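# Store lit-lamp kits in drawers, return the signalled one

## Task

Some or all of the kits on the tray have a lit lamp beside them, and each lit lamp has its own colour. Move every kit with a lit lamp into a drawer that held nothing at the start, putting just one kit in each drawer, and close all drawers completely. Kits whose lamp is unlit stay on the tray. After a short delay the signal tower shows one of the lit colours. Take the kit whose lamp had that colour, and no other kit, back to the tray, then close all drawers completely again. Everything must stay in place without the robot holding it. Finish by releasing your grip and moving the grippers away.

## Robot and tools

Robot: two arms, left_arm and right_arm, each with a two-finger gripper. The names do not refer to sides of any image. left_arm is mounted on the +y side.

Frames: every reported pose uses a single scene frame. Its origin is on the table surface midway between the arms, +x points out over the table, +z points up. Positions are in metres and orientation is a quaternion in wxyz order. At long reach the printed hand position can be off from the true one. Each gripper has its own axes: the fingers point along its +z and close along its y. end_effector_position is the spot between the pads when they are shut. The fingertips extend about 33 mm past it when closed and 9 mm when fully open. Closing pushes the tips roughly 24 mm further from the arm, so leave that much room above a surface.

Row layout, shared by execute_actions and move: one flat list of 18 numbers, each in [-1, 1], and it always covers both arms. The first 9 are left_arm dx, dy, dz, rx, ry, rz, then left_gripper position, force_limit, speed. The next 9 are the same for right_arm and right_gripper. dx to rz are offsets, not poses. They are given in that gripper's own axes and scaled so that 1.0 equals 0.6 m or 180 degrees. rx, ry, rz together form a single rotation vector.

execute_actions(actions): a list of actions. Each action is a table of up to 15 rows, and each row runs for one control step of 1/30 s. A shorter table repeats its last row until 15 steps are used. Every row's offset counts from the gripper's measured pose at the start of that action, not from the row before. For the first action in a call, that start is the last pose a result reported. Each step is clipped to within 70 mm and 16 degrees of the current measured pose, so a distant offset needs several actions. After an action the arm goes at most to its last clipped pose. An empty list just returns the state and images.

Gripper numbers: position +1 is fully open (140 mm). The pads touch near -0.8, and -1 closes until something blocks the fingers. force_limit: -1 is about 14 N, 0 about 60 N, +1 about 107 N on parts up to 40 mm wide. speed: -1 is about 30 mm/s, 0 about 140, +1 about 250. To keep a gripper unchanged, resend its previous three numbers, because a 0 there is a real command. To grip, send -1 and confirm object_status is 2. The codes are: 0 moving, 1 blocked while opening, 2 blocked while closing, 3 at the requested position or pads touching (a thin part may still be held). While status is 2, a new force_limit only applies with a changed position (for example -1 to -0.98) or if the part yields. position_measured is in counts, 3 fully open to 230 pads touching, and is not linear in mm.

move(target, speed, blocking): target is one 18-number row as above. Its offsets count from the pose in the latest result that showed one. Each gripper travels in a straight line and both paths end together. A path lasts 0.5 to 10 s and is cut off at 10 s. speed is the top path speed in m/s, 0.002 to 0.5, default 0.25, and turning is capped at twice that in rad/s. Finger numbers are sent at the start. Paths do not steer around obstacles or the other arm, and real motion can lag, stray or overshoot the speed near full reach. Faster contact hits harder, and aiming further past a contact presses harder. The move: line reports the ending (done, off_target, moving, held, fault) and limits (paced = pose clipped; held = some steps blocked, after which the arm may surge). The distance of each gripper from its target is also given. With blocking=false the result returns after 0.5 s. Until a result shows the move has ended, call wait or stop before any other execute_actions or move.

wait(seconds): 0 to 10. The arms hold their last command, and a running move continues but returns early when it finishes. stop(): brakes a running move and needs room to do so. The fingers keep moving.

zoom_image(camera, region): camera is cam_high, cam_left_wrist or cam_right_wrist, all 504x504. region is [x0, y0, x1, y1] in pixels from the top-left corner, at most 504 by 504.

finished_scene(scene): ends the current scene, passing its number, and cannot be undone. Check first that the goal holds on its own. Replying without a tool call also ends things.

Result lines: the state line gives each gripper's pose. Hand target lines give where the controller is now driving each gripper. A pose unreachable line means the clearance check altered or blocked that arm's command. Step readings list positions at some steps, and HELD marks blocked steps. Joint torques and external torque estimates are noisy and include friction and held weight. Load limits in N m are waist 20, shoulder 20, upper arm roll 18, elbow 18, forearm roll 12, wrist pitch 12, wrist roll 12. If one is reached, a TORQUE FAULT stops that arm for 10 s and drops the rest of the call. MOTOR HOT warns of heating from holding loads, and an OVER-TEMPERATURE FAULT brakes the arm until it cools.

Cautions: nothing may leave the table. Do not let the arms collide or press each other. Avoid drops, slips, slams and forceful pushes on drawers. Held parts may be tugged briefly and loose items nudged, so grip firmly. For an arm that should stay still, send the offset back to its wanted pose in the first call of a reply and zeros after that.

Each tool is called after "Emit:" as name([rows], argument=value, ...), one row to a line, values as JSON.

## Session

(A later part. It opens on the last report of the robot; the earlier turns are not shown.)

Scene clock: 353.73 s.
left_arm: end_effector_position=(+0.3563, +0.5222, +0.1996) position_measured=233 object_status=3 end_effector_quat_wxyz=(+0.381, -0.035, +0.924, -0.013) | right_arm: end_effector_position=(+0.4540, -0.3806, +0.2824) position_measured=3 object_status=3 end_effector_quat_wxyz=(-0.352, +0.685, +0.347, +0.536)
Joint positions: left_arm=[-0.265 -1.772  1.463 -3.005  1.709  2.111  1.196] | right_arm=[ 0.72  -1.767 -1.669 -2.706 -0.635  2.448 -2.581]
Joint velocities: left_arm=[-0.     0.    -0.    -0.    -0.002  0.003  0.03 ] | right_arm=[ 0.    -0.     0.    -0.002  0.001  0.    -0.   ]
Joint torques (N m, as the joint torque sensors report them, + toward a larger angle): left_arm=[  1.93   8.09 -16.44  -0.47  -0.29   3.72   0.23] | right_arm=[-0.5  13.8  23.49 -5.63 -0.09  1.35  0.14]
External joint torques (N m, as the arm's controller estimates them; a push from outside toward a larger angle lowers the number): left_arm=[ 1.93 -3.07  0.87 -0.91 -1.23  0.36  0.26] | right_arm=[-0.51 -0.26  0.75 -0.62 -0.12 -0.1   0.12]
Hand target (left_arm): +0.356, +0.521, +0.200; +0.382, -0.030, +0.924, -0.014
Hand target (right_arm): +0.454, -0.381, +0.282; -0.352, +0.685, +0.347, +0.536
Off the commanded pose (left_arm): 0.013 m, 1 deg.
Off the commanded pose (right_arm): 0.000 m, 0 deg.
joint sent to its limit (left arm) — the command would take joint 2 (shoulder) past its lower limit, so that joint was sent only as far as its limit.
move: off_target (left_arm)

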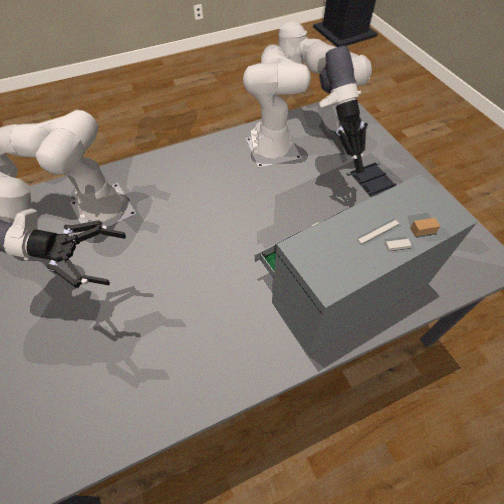

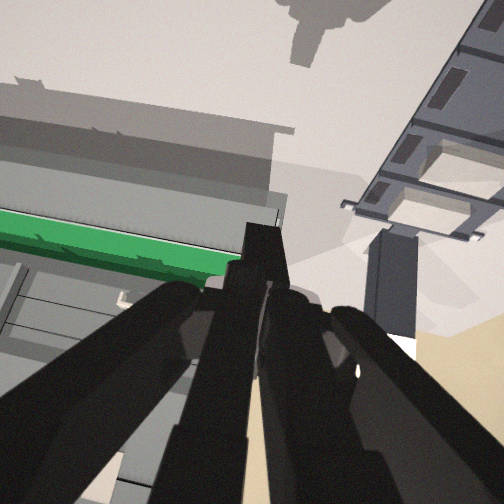

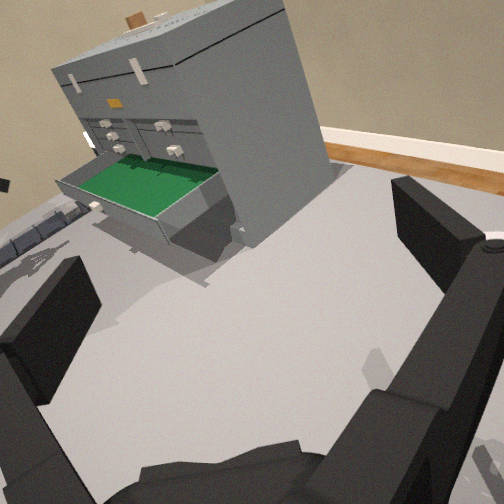

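Emit:
move(target=[0.007,-0.41,0.15,-0.02,0,0,-1,0,0,0,0,0,0,0,0,1,0,0])

Scene clock: 357.63 s.
left_arm: end_effector_position=(+0.4342, +0.2682, +0.1593) position_measured=233 object_status=3 end_effector_quat_wxyz=(+0.394, -0.042, +0.918, +0.013) | right_arm: end_effector_position=(+0.4540, -0.3806, +0.2824) position_measured=3 object_status=3 end_effector_quat_wxyz=(-0.352, +0.685, +0.347, +0.536)
Joint positions: left_arm=[-1.396 -1.594  1.427 -2.929  2.234  1.659  0.144] | right_arm=[ 0.72  -1.767 -1.669 -2.706 -0.635  2.448 -2.581]
Joint velocities: left_arm=[-0.002 -0.001 -0.001  0.001  0.    -0.009 -0.029] | right_arm=[-0.001  0.     0.001 -0.001  0.001  0.001 -0.001]
Joint torques (N m, as the joint torque sensors report them, + toward a larger angle): left_arm=[ -1.34   9.44 -22.39   3.95   2.99   1.68  -0.06] | right_arm=[-0.36 13.73 23.69 -5.99 -0.09  1.35  0.11]
External joint torques (N m, as the arm's controller estimates them; a push from outside toward a larger angle lowers the number): left_arm=[-1.36 -3.4  -2.07  1.14  0.87 -0.31 -0.04] | right_arm=[-0.32 -0.39  0.98 -1.08 -0.12 -0.11  0.09]
Hand target (left_arm): +0.436, +0.269, +0.161; +0.396, -0.049, +0.917, +0.012
Hand target (right_arm): +0.454, -0.381, +0.282; -0.352, +0.685, +0.347, +0.536
Off the commanded pose (left_arm): 0.017 m, 2 deg.
Off the commanded pose (right_arm): 0.000 m, 0 deg.
move: off_target (left_arm)

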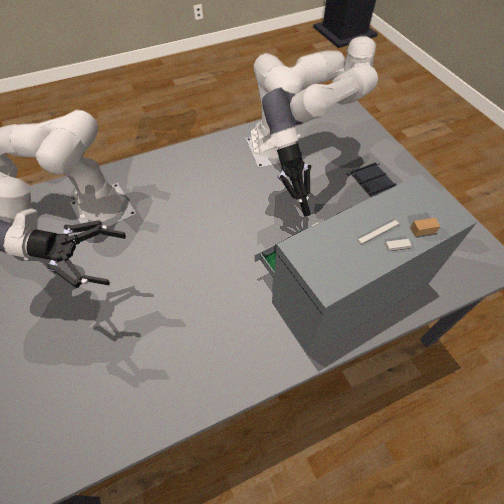

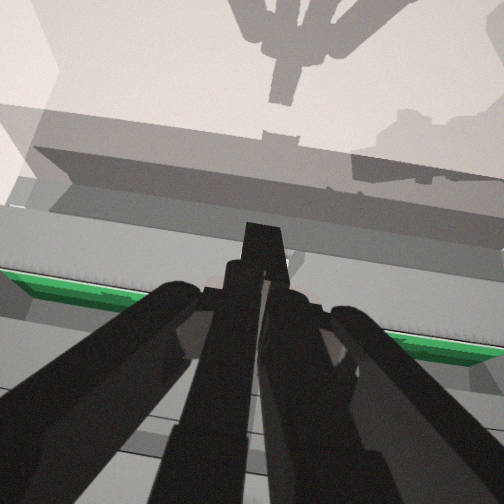

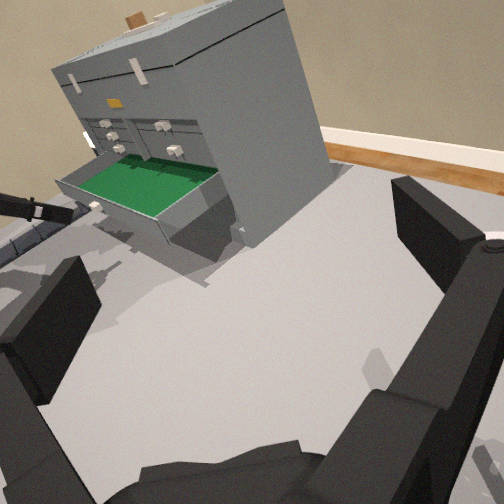

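Emit:
move(target=[0.02,0.01,0.021,0,0,0,-1,0,0,0,0,0,0,0,0,1,0,0], speed=0.1)

Emit:
move(target=[-0.2,0.006,0.208,0,0,0,-1,0,0,0,0,0,0,0,0,1,0,0], speed=0.065)

Emit:
zoom_image(camera="cam_right_wrist", region=[50,80,250,230])

Scene clock: 360.30 s.
left_arm: end_effector_position=(+0.4343, +0.2754, +0.1406) position_measured=233 object_status=3 end_effector_quat_wxyz=(+0.391, -0.046, +0.919, +0.014) | right_arm: end_effector_position=(+0.4540, -0.3806, +0.2824) position_measured=3 object_status=3 end_effector_quat_wxyz=(-0.352, +0.685, +0.347, +0.536)
Joint positions: left_arm=[-1.368 -1.581  1.495 -2.933  2.291  1.691  0.138] | right_arm=[ 0.72  -1.767 -1.669 -2.706 -0.635  2.448 -2.581]
Joint velocities: left_arm=[ 0.002  0.     0.01  -0.003  0.022  0.022  0.004] | right_arm=[-0.001  0.    -0.001 -0.     0.001 -0.    -0.001]
Joint torques (N m, as the joint torque sensors report them, + toward a larger angle): left_arm=[  1.78  12.42 -20.77   0.08   3.06   2.39   0.3 ] | right_arm=[-0.17 13.89 23.7  -5.94 -0.09  1.34  0.13]
External joint torques (N m, as the arm's controller estimates them; a push from outside toward a larger angle lowers the number): left_arm=[ 1.9  -0.3  -0.46 -1.36  1.02  0.38  0.32] | right_arm=[-0.2  -0.21  1.01 -1.01 -0.12 -0.11  0.11]
Hand target (left_arm): +0.434, +0.274, +0.141; +0.394, -0.042, +0.918, +0.013
Hand target (right_arm): +0.454, -0.381, +0.282; -0.352, +0.685, +0.347, +0.536
Off the commanded pose (left_arm): 0.002 m, 1 deg.
Off the commanded pose (right_arm): 0.000 m, 0 deg.
move: done

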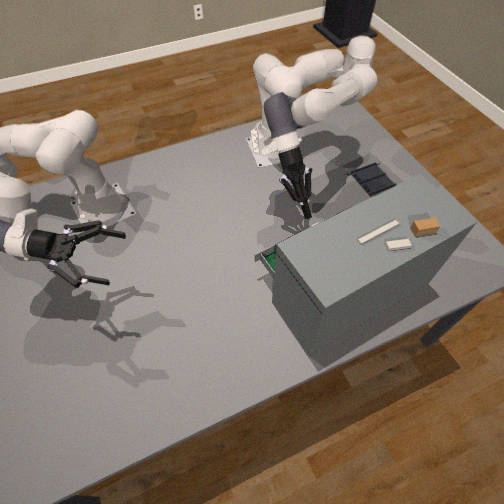

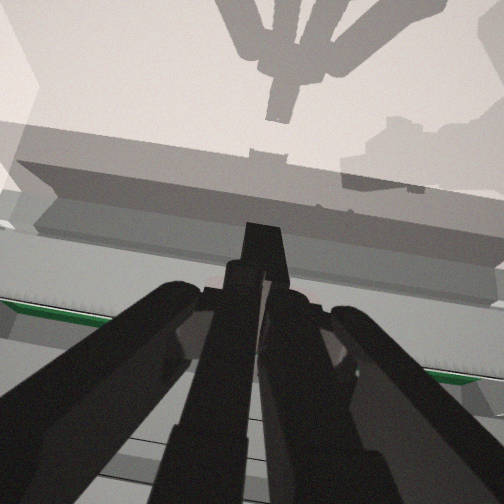

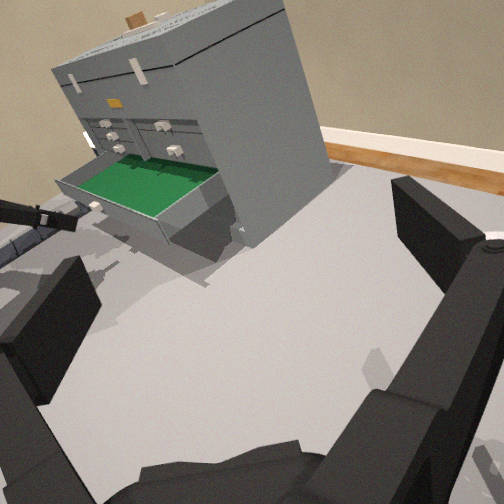

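Scene clock: 363.30 s.
left_arm: end_effector_position=(+0.6033, +0.2933, +0.1363) position_measured=233 object_status=3 end_effector_quat_wxyz=(+0.387, -0.053, +0.920, +0.014) | right_arm: end_effector_position=(+0.4540, -0.3806, +0.2824) position_measured=3 object_status=3 end_effector_quat_wxyz=(-0.352, +0.685, +0.347, +0.536)
Joint positions: left_arm=[-1.673 -1.58   1.55  -2.42   2.313  1.833  0.276] | right_arm=[ 0.72  -1.767 -1.669 -2.706 -0.635  2.448 -2.581]
Joint velocities: left_arm=[-0.001 -0.     0.002  0.006 -0.     0.007  0.022] | right_arm=[ 0.    -0.     0.     0.    -0.001  0.    -0.   ]
Joint torques (N m, as the joint torque sensors report them, + toward a larger angle): left_arm=[ -1.27  19.45 -31.59   2.08   2.9    3.47   0.25] | right_arm=[-0.38 13.81 23.63 -5.98 -0.08  1.35  0.13]
External joint torques (N m, as the arm's controller estimates them; a push from outside toward a larger angle lowers the number): left_arm=[-1.31 -1.89 -2.16  1.98  1.16  1.22  0.27] | right_arm=[-0.38 -0.28  0.93 -1.05 -0.11 -0.11  0.1 ]
Hand target (left_arm): +0.606, +0.291, +0.139; +0.391, -0.046, +0.919, +0.013
Hand target (right_arm): +0.454, -0.381, +0.282; -0.352, +0.685, +0.347, +0.536
Off the commanded pose (left_arm): 0.006 m, 1 deg.
Off the commanded pose (right_arm): 0.000 m, 0 deg.
move: off_target (left_arm)

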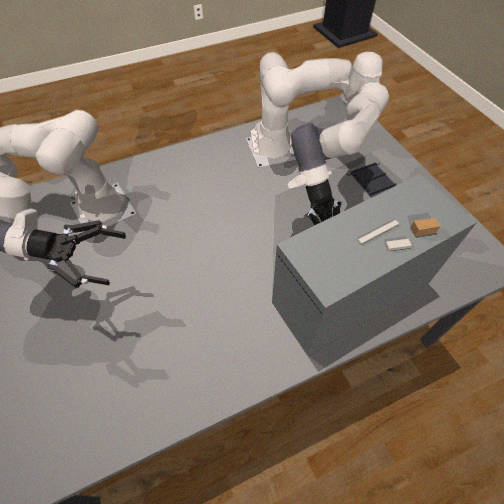

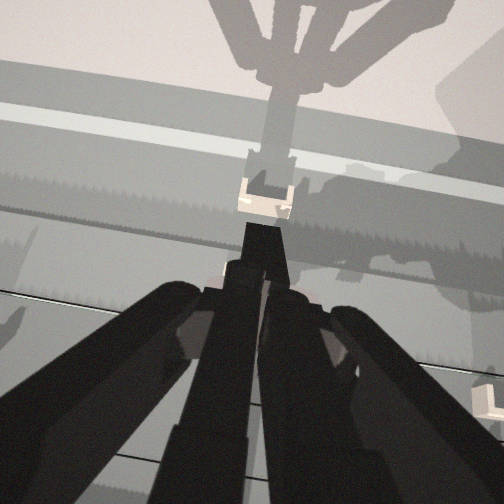

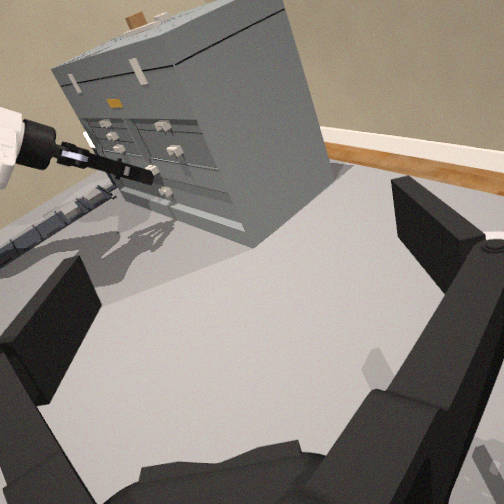

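Region (50, 80, 250, 230) of cam_right_wrist's 504x504 image, scaled by 2.520, with more detail than that image has; it fills the top 378 rows of this view, and the rest is white.

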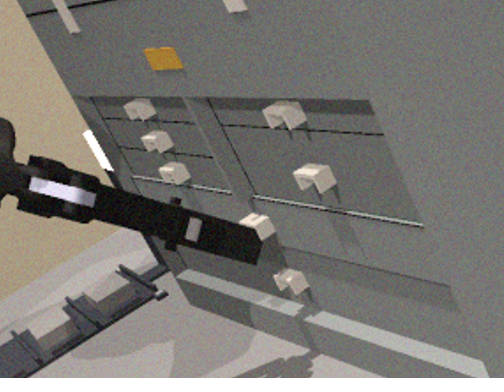

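Emit:
move(target=[-0.026,0,0.021,0,0,0,-1,0,0,0,0,0,0,0,0,1,0,0], speed=0.04)

Emit:
move(target=[0.035,0,-0.012,0,0,0,-1,0,0,0,0,0,0,0,0,1,0,0], speed=0.05)

Emit:
move(target=[0.17,0,-0.25,0,0,0,-1,0,0,0,0,0,0,0,0,1,0,0])

Emit:
zoom_image(camera="cam_right_wrist", region=[50,80,250,230])

Scene clock: 366.07 s.
left_arm: end_effector_position=(+0.6146, +0.2929, +0.1314) position_measured=233 object_status=3 end_effector_quat_wxyz=(+0.380, -0.054, +0.923, +0.014) | right_arm: end_effector_position=(+0.4540, -0.3806, +0.2824) position_measured=3 object_status=3 end_effector_quat_wxyz=(-0.352, +0.685, +0.347, +0.536)
Joint positions: left_arm=[-1.705 -1.584  1.553 -2.373  2.3    1.835  0.291] | right_arm=[ 0.72  -1.767 -1.669 -2.706 -0.635  2.448 -2.581]
Joint velocities: left_arm=[-0.002 -0.    -0.002  0.002 -0.008  0.     0.007] | right_arm=[ 0.001 -0.     0.001  0.    -0.    -0.001 -0.   ]
Joint torques (N m, as the joint torque sensors report them, + toward a larger angle): left_arm=[ -2.04  19.51 -34.43   7.2    3.75   3.89   0.37] | right_arm=[-0.58 13.61 23.65 -5.89 -0.1   1.33  0.13]
External joint torques (N m, as the arm's controller estimates them; a push from outside toward a larger angle lowers the number): left_arm=[-1.88 -2.86 -4.45  7.39  2.04  1.58  0.39] | right_arm=[-0.67 -0.47  0.88 -0.86 -0.13 -0.12  0.11]
Hand target (left_arm): +0.623, +0.295, +0.139; +0.387, -0.053, +0.920, +0.014
Hand target (right_arm): +0.454, -0.381, +0.282; -0.352, +0.685, +0.347, +0.536
Off the commanded pose (left_arm): 0.011 m, 1 deg.
Off the commanded pose (right_arm): 0.000 m, 0 deg.
move: off_target (left_arm)

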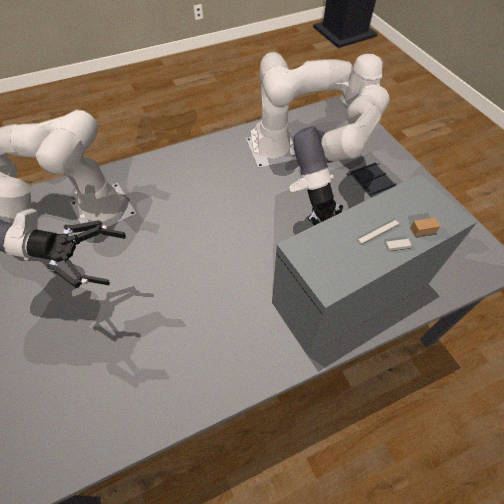

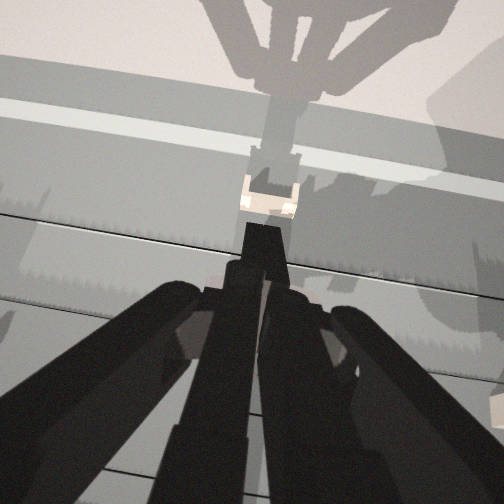

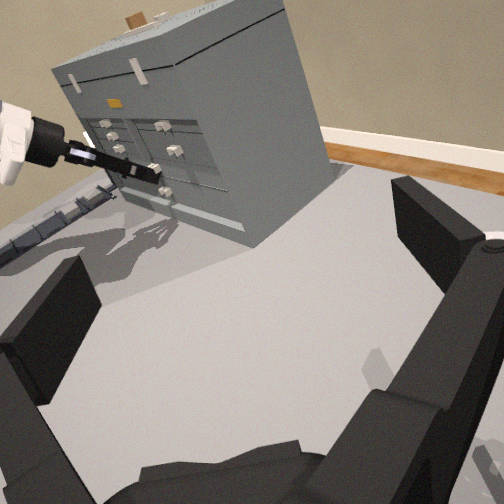

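Scene clock: 366.80 s.
left_arm: end_effector_position=(+0.5951, +0.2889, +0.1225) position_measured=233 object_status=3 end_effector_quat_wxyz=(+0.379, -0.049, +0.924, +0.014) | right_arm: end_effector_position=(+0.4540, -0.3806, +0.2824) position_measured=3 object_status=3 end_effector_quat_wxyz=(-0.352, +0.685, +0.347, +0.536)
Joint positions: left_arm=[-1.672 -1.584  1.571 -2.432  2.317  1.83   0.272] | right_arm=[ 0.72  -1.767 -1.669 -2.706 -0.635  2.448 -2.581]
Joint velocities: left_arm=[ 0.005 -0.     0.001 -0.004  0.006 -0.004 -0.021] | right_arm=[ 0.     0.001  0.001 -0.    -0.     0.    -0.001]
Joint torques (N m, as the joint torque sensors report them, + toward a larger angle): left_arm=[  2.08  18.93 -29.31  -1.63   2.62   1.74  -0.22] | right_arm=[-0.59 13.71 23.92 -5.81 -0.11  1.37  0.11]
External joint torques (N m, as the arm's controller estimates them; a push from outside toward a larger angle lowers the number): left_arm=[ 2.1  -2.13 -0.13 -1.39  0.9  -0.51 -0.2 ] | right_arm=[-0.65 -0.4   1.16 -0.81 -0.14 -0.08  0.09]
Hand target (left_arm): +0.595, +0.291, +0.122; +0.380, -0.053, +0.923, +0.014
Hand target (right_arm): +0.454, -0.381, +0.282; -0.352, +0.685, +0.347, +0.536
Off the commanded pose (left_arm): 0.002 m, 1 deg.
Off the commanded pose (right_arm): 0.000 m, 0 deg.
move: done

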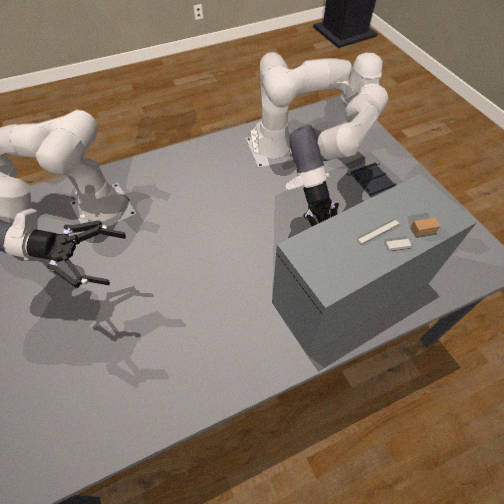

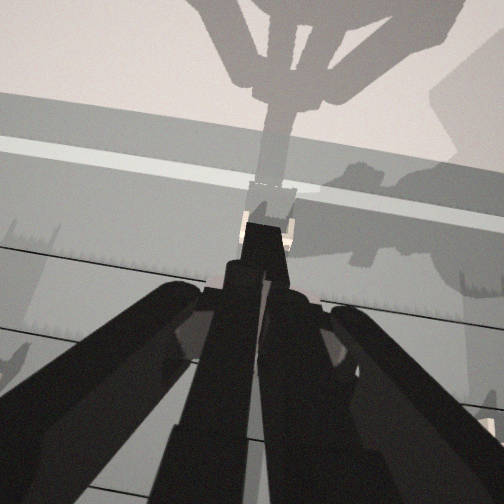

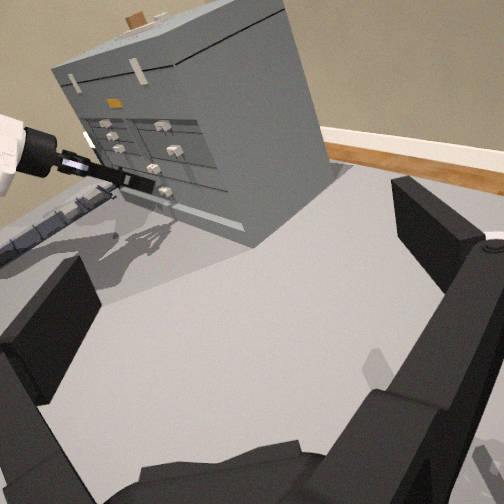

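Scene clock: 368.13 s.
left_arm: end_effector_position=(+0.4204, +0.2745, +0.1607) position_measured=233 object_status=3 end_effector_quat_wxyz=(+0.380, -0.043, +0.924, +0.014) | right_arm: end_effector_position=(+0.4540, -0.3806, +0.2824) position_measured=3 object_status=3 end_effector_quat_wxyz=(-0.352, +0.685, +0.347, +0.536)
Joint positions: left_arm=[-1.355 -1.585  1.388 -2.952  2.162  1.666  0.155] | right_arm=[ 0.72  -1.767 -1.669 -2.706 -0.635  2.448 -2.581]
Joint velocities: left_arm=[ 0.002 -0.005 -0.001 -0.    -0.005 -0.017 -0.019] | right_arm=[-0.     0.    -0.     0.     0.002 -0.     0.001]
Joint torques (N m, as the joint torque sensors report them, + toward a larger angle): left_arm=[  2.24   9.17 -21.58   2.21   0.79   1.77  -0.07] | right_arm=[-0.36 13.78 23.68 -6.09 -0.07  1.32  0.1 ]
External joint torques (N m, as the arm's controller estimates them; a push from outside toward a larger angle lowers the number): left_arm=[ 2.18 -3.38 -1.87 -1.63 -1.29 -0.29 -0.05] | right_arm=[-0.35 -0.35  0.99 -1.19 -0.11 -0.13  0.08]
Hand target (left_arm): +0.419, +0.276, +0.160; +0.379, -0.049, +0.924, +0.013
Hand target (right_arm): +0.454, -0.381, +0.282; -0.352, +0.685, +0.347, +0.536
Off the commanded pose (left_arm): 0.005 m, 1 deg.
Off the commanded pose (right_arm): 0.000 m, 0 deg.
move: off_target (left_arm)

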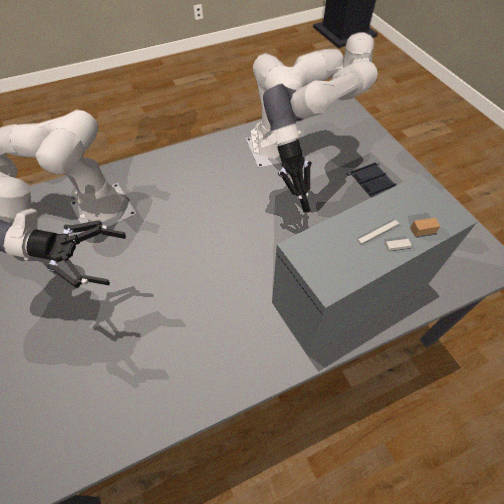

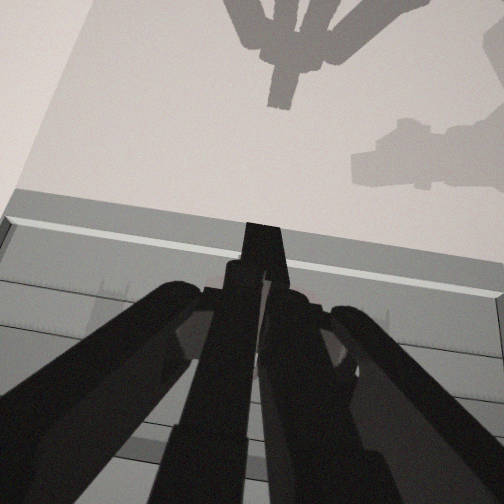

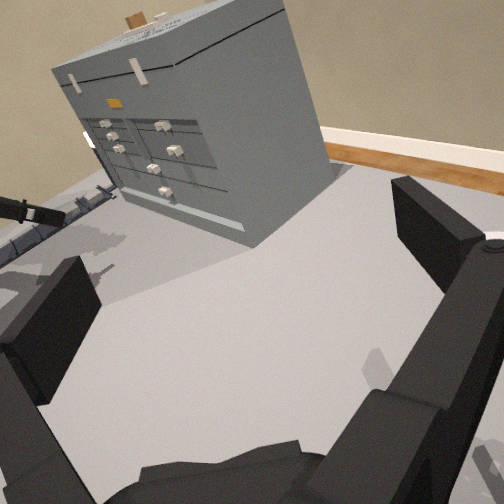

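Region (50, 80, 250, 230) of cam_right_wrist's 504x504 image, scaled by 2.520, with more detail than that image has; it fills the top 378 rows of this view, and the rest is white.

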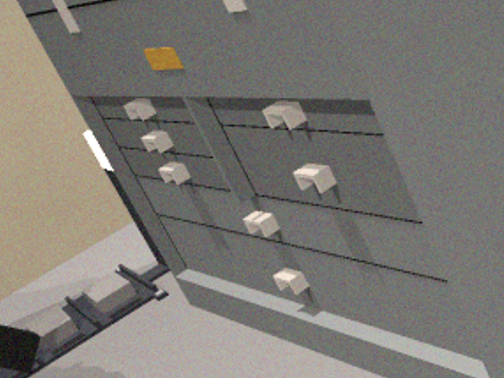

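Emit:
finished_scene(scene=2)

The scene is finished: the task was done.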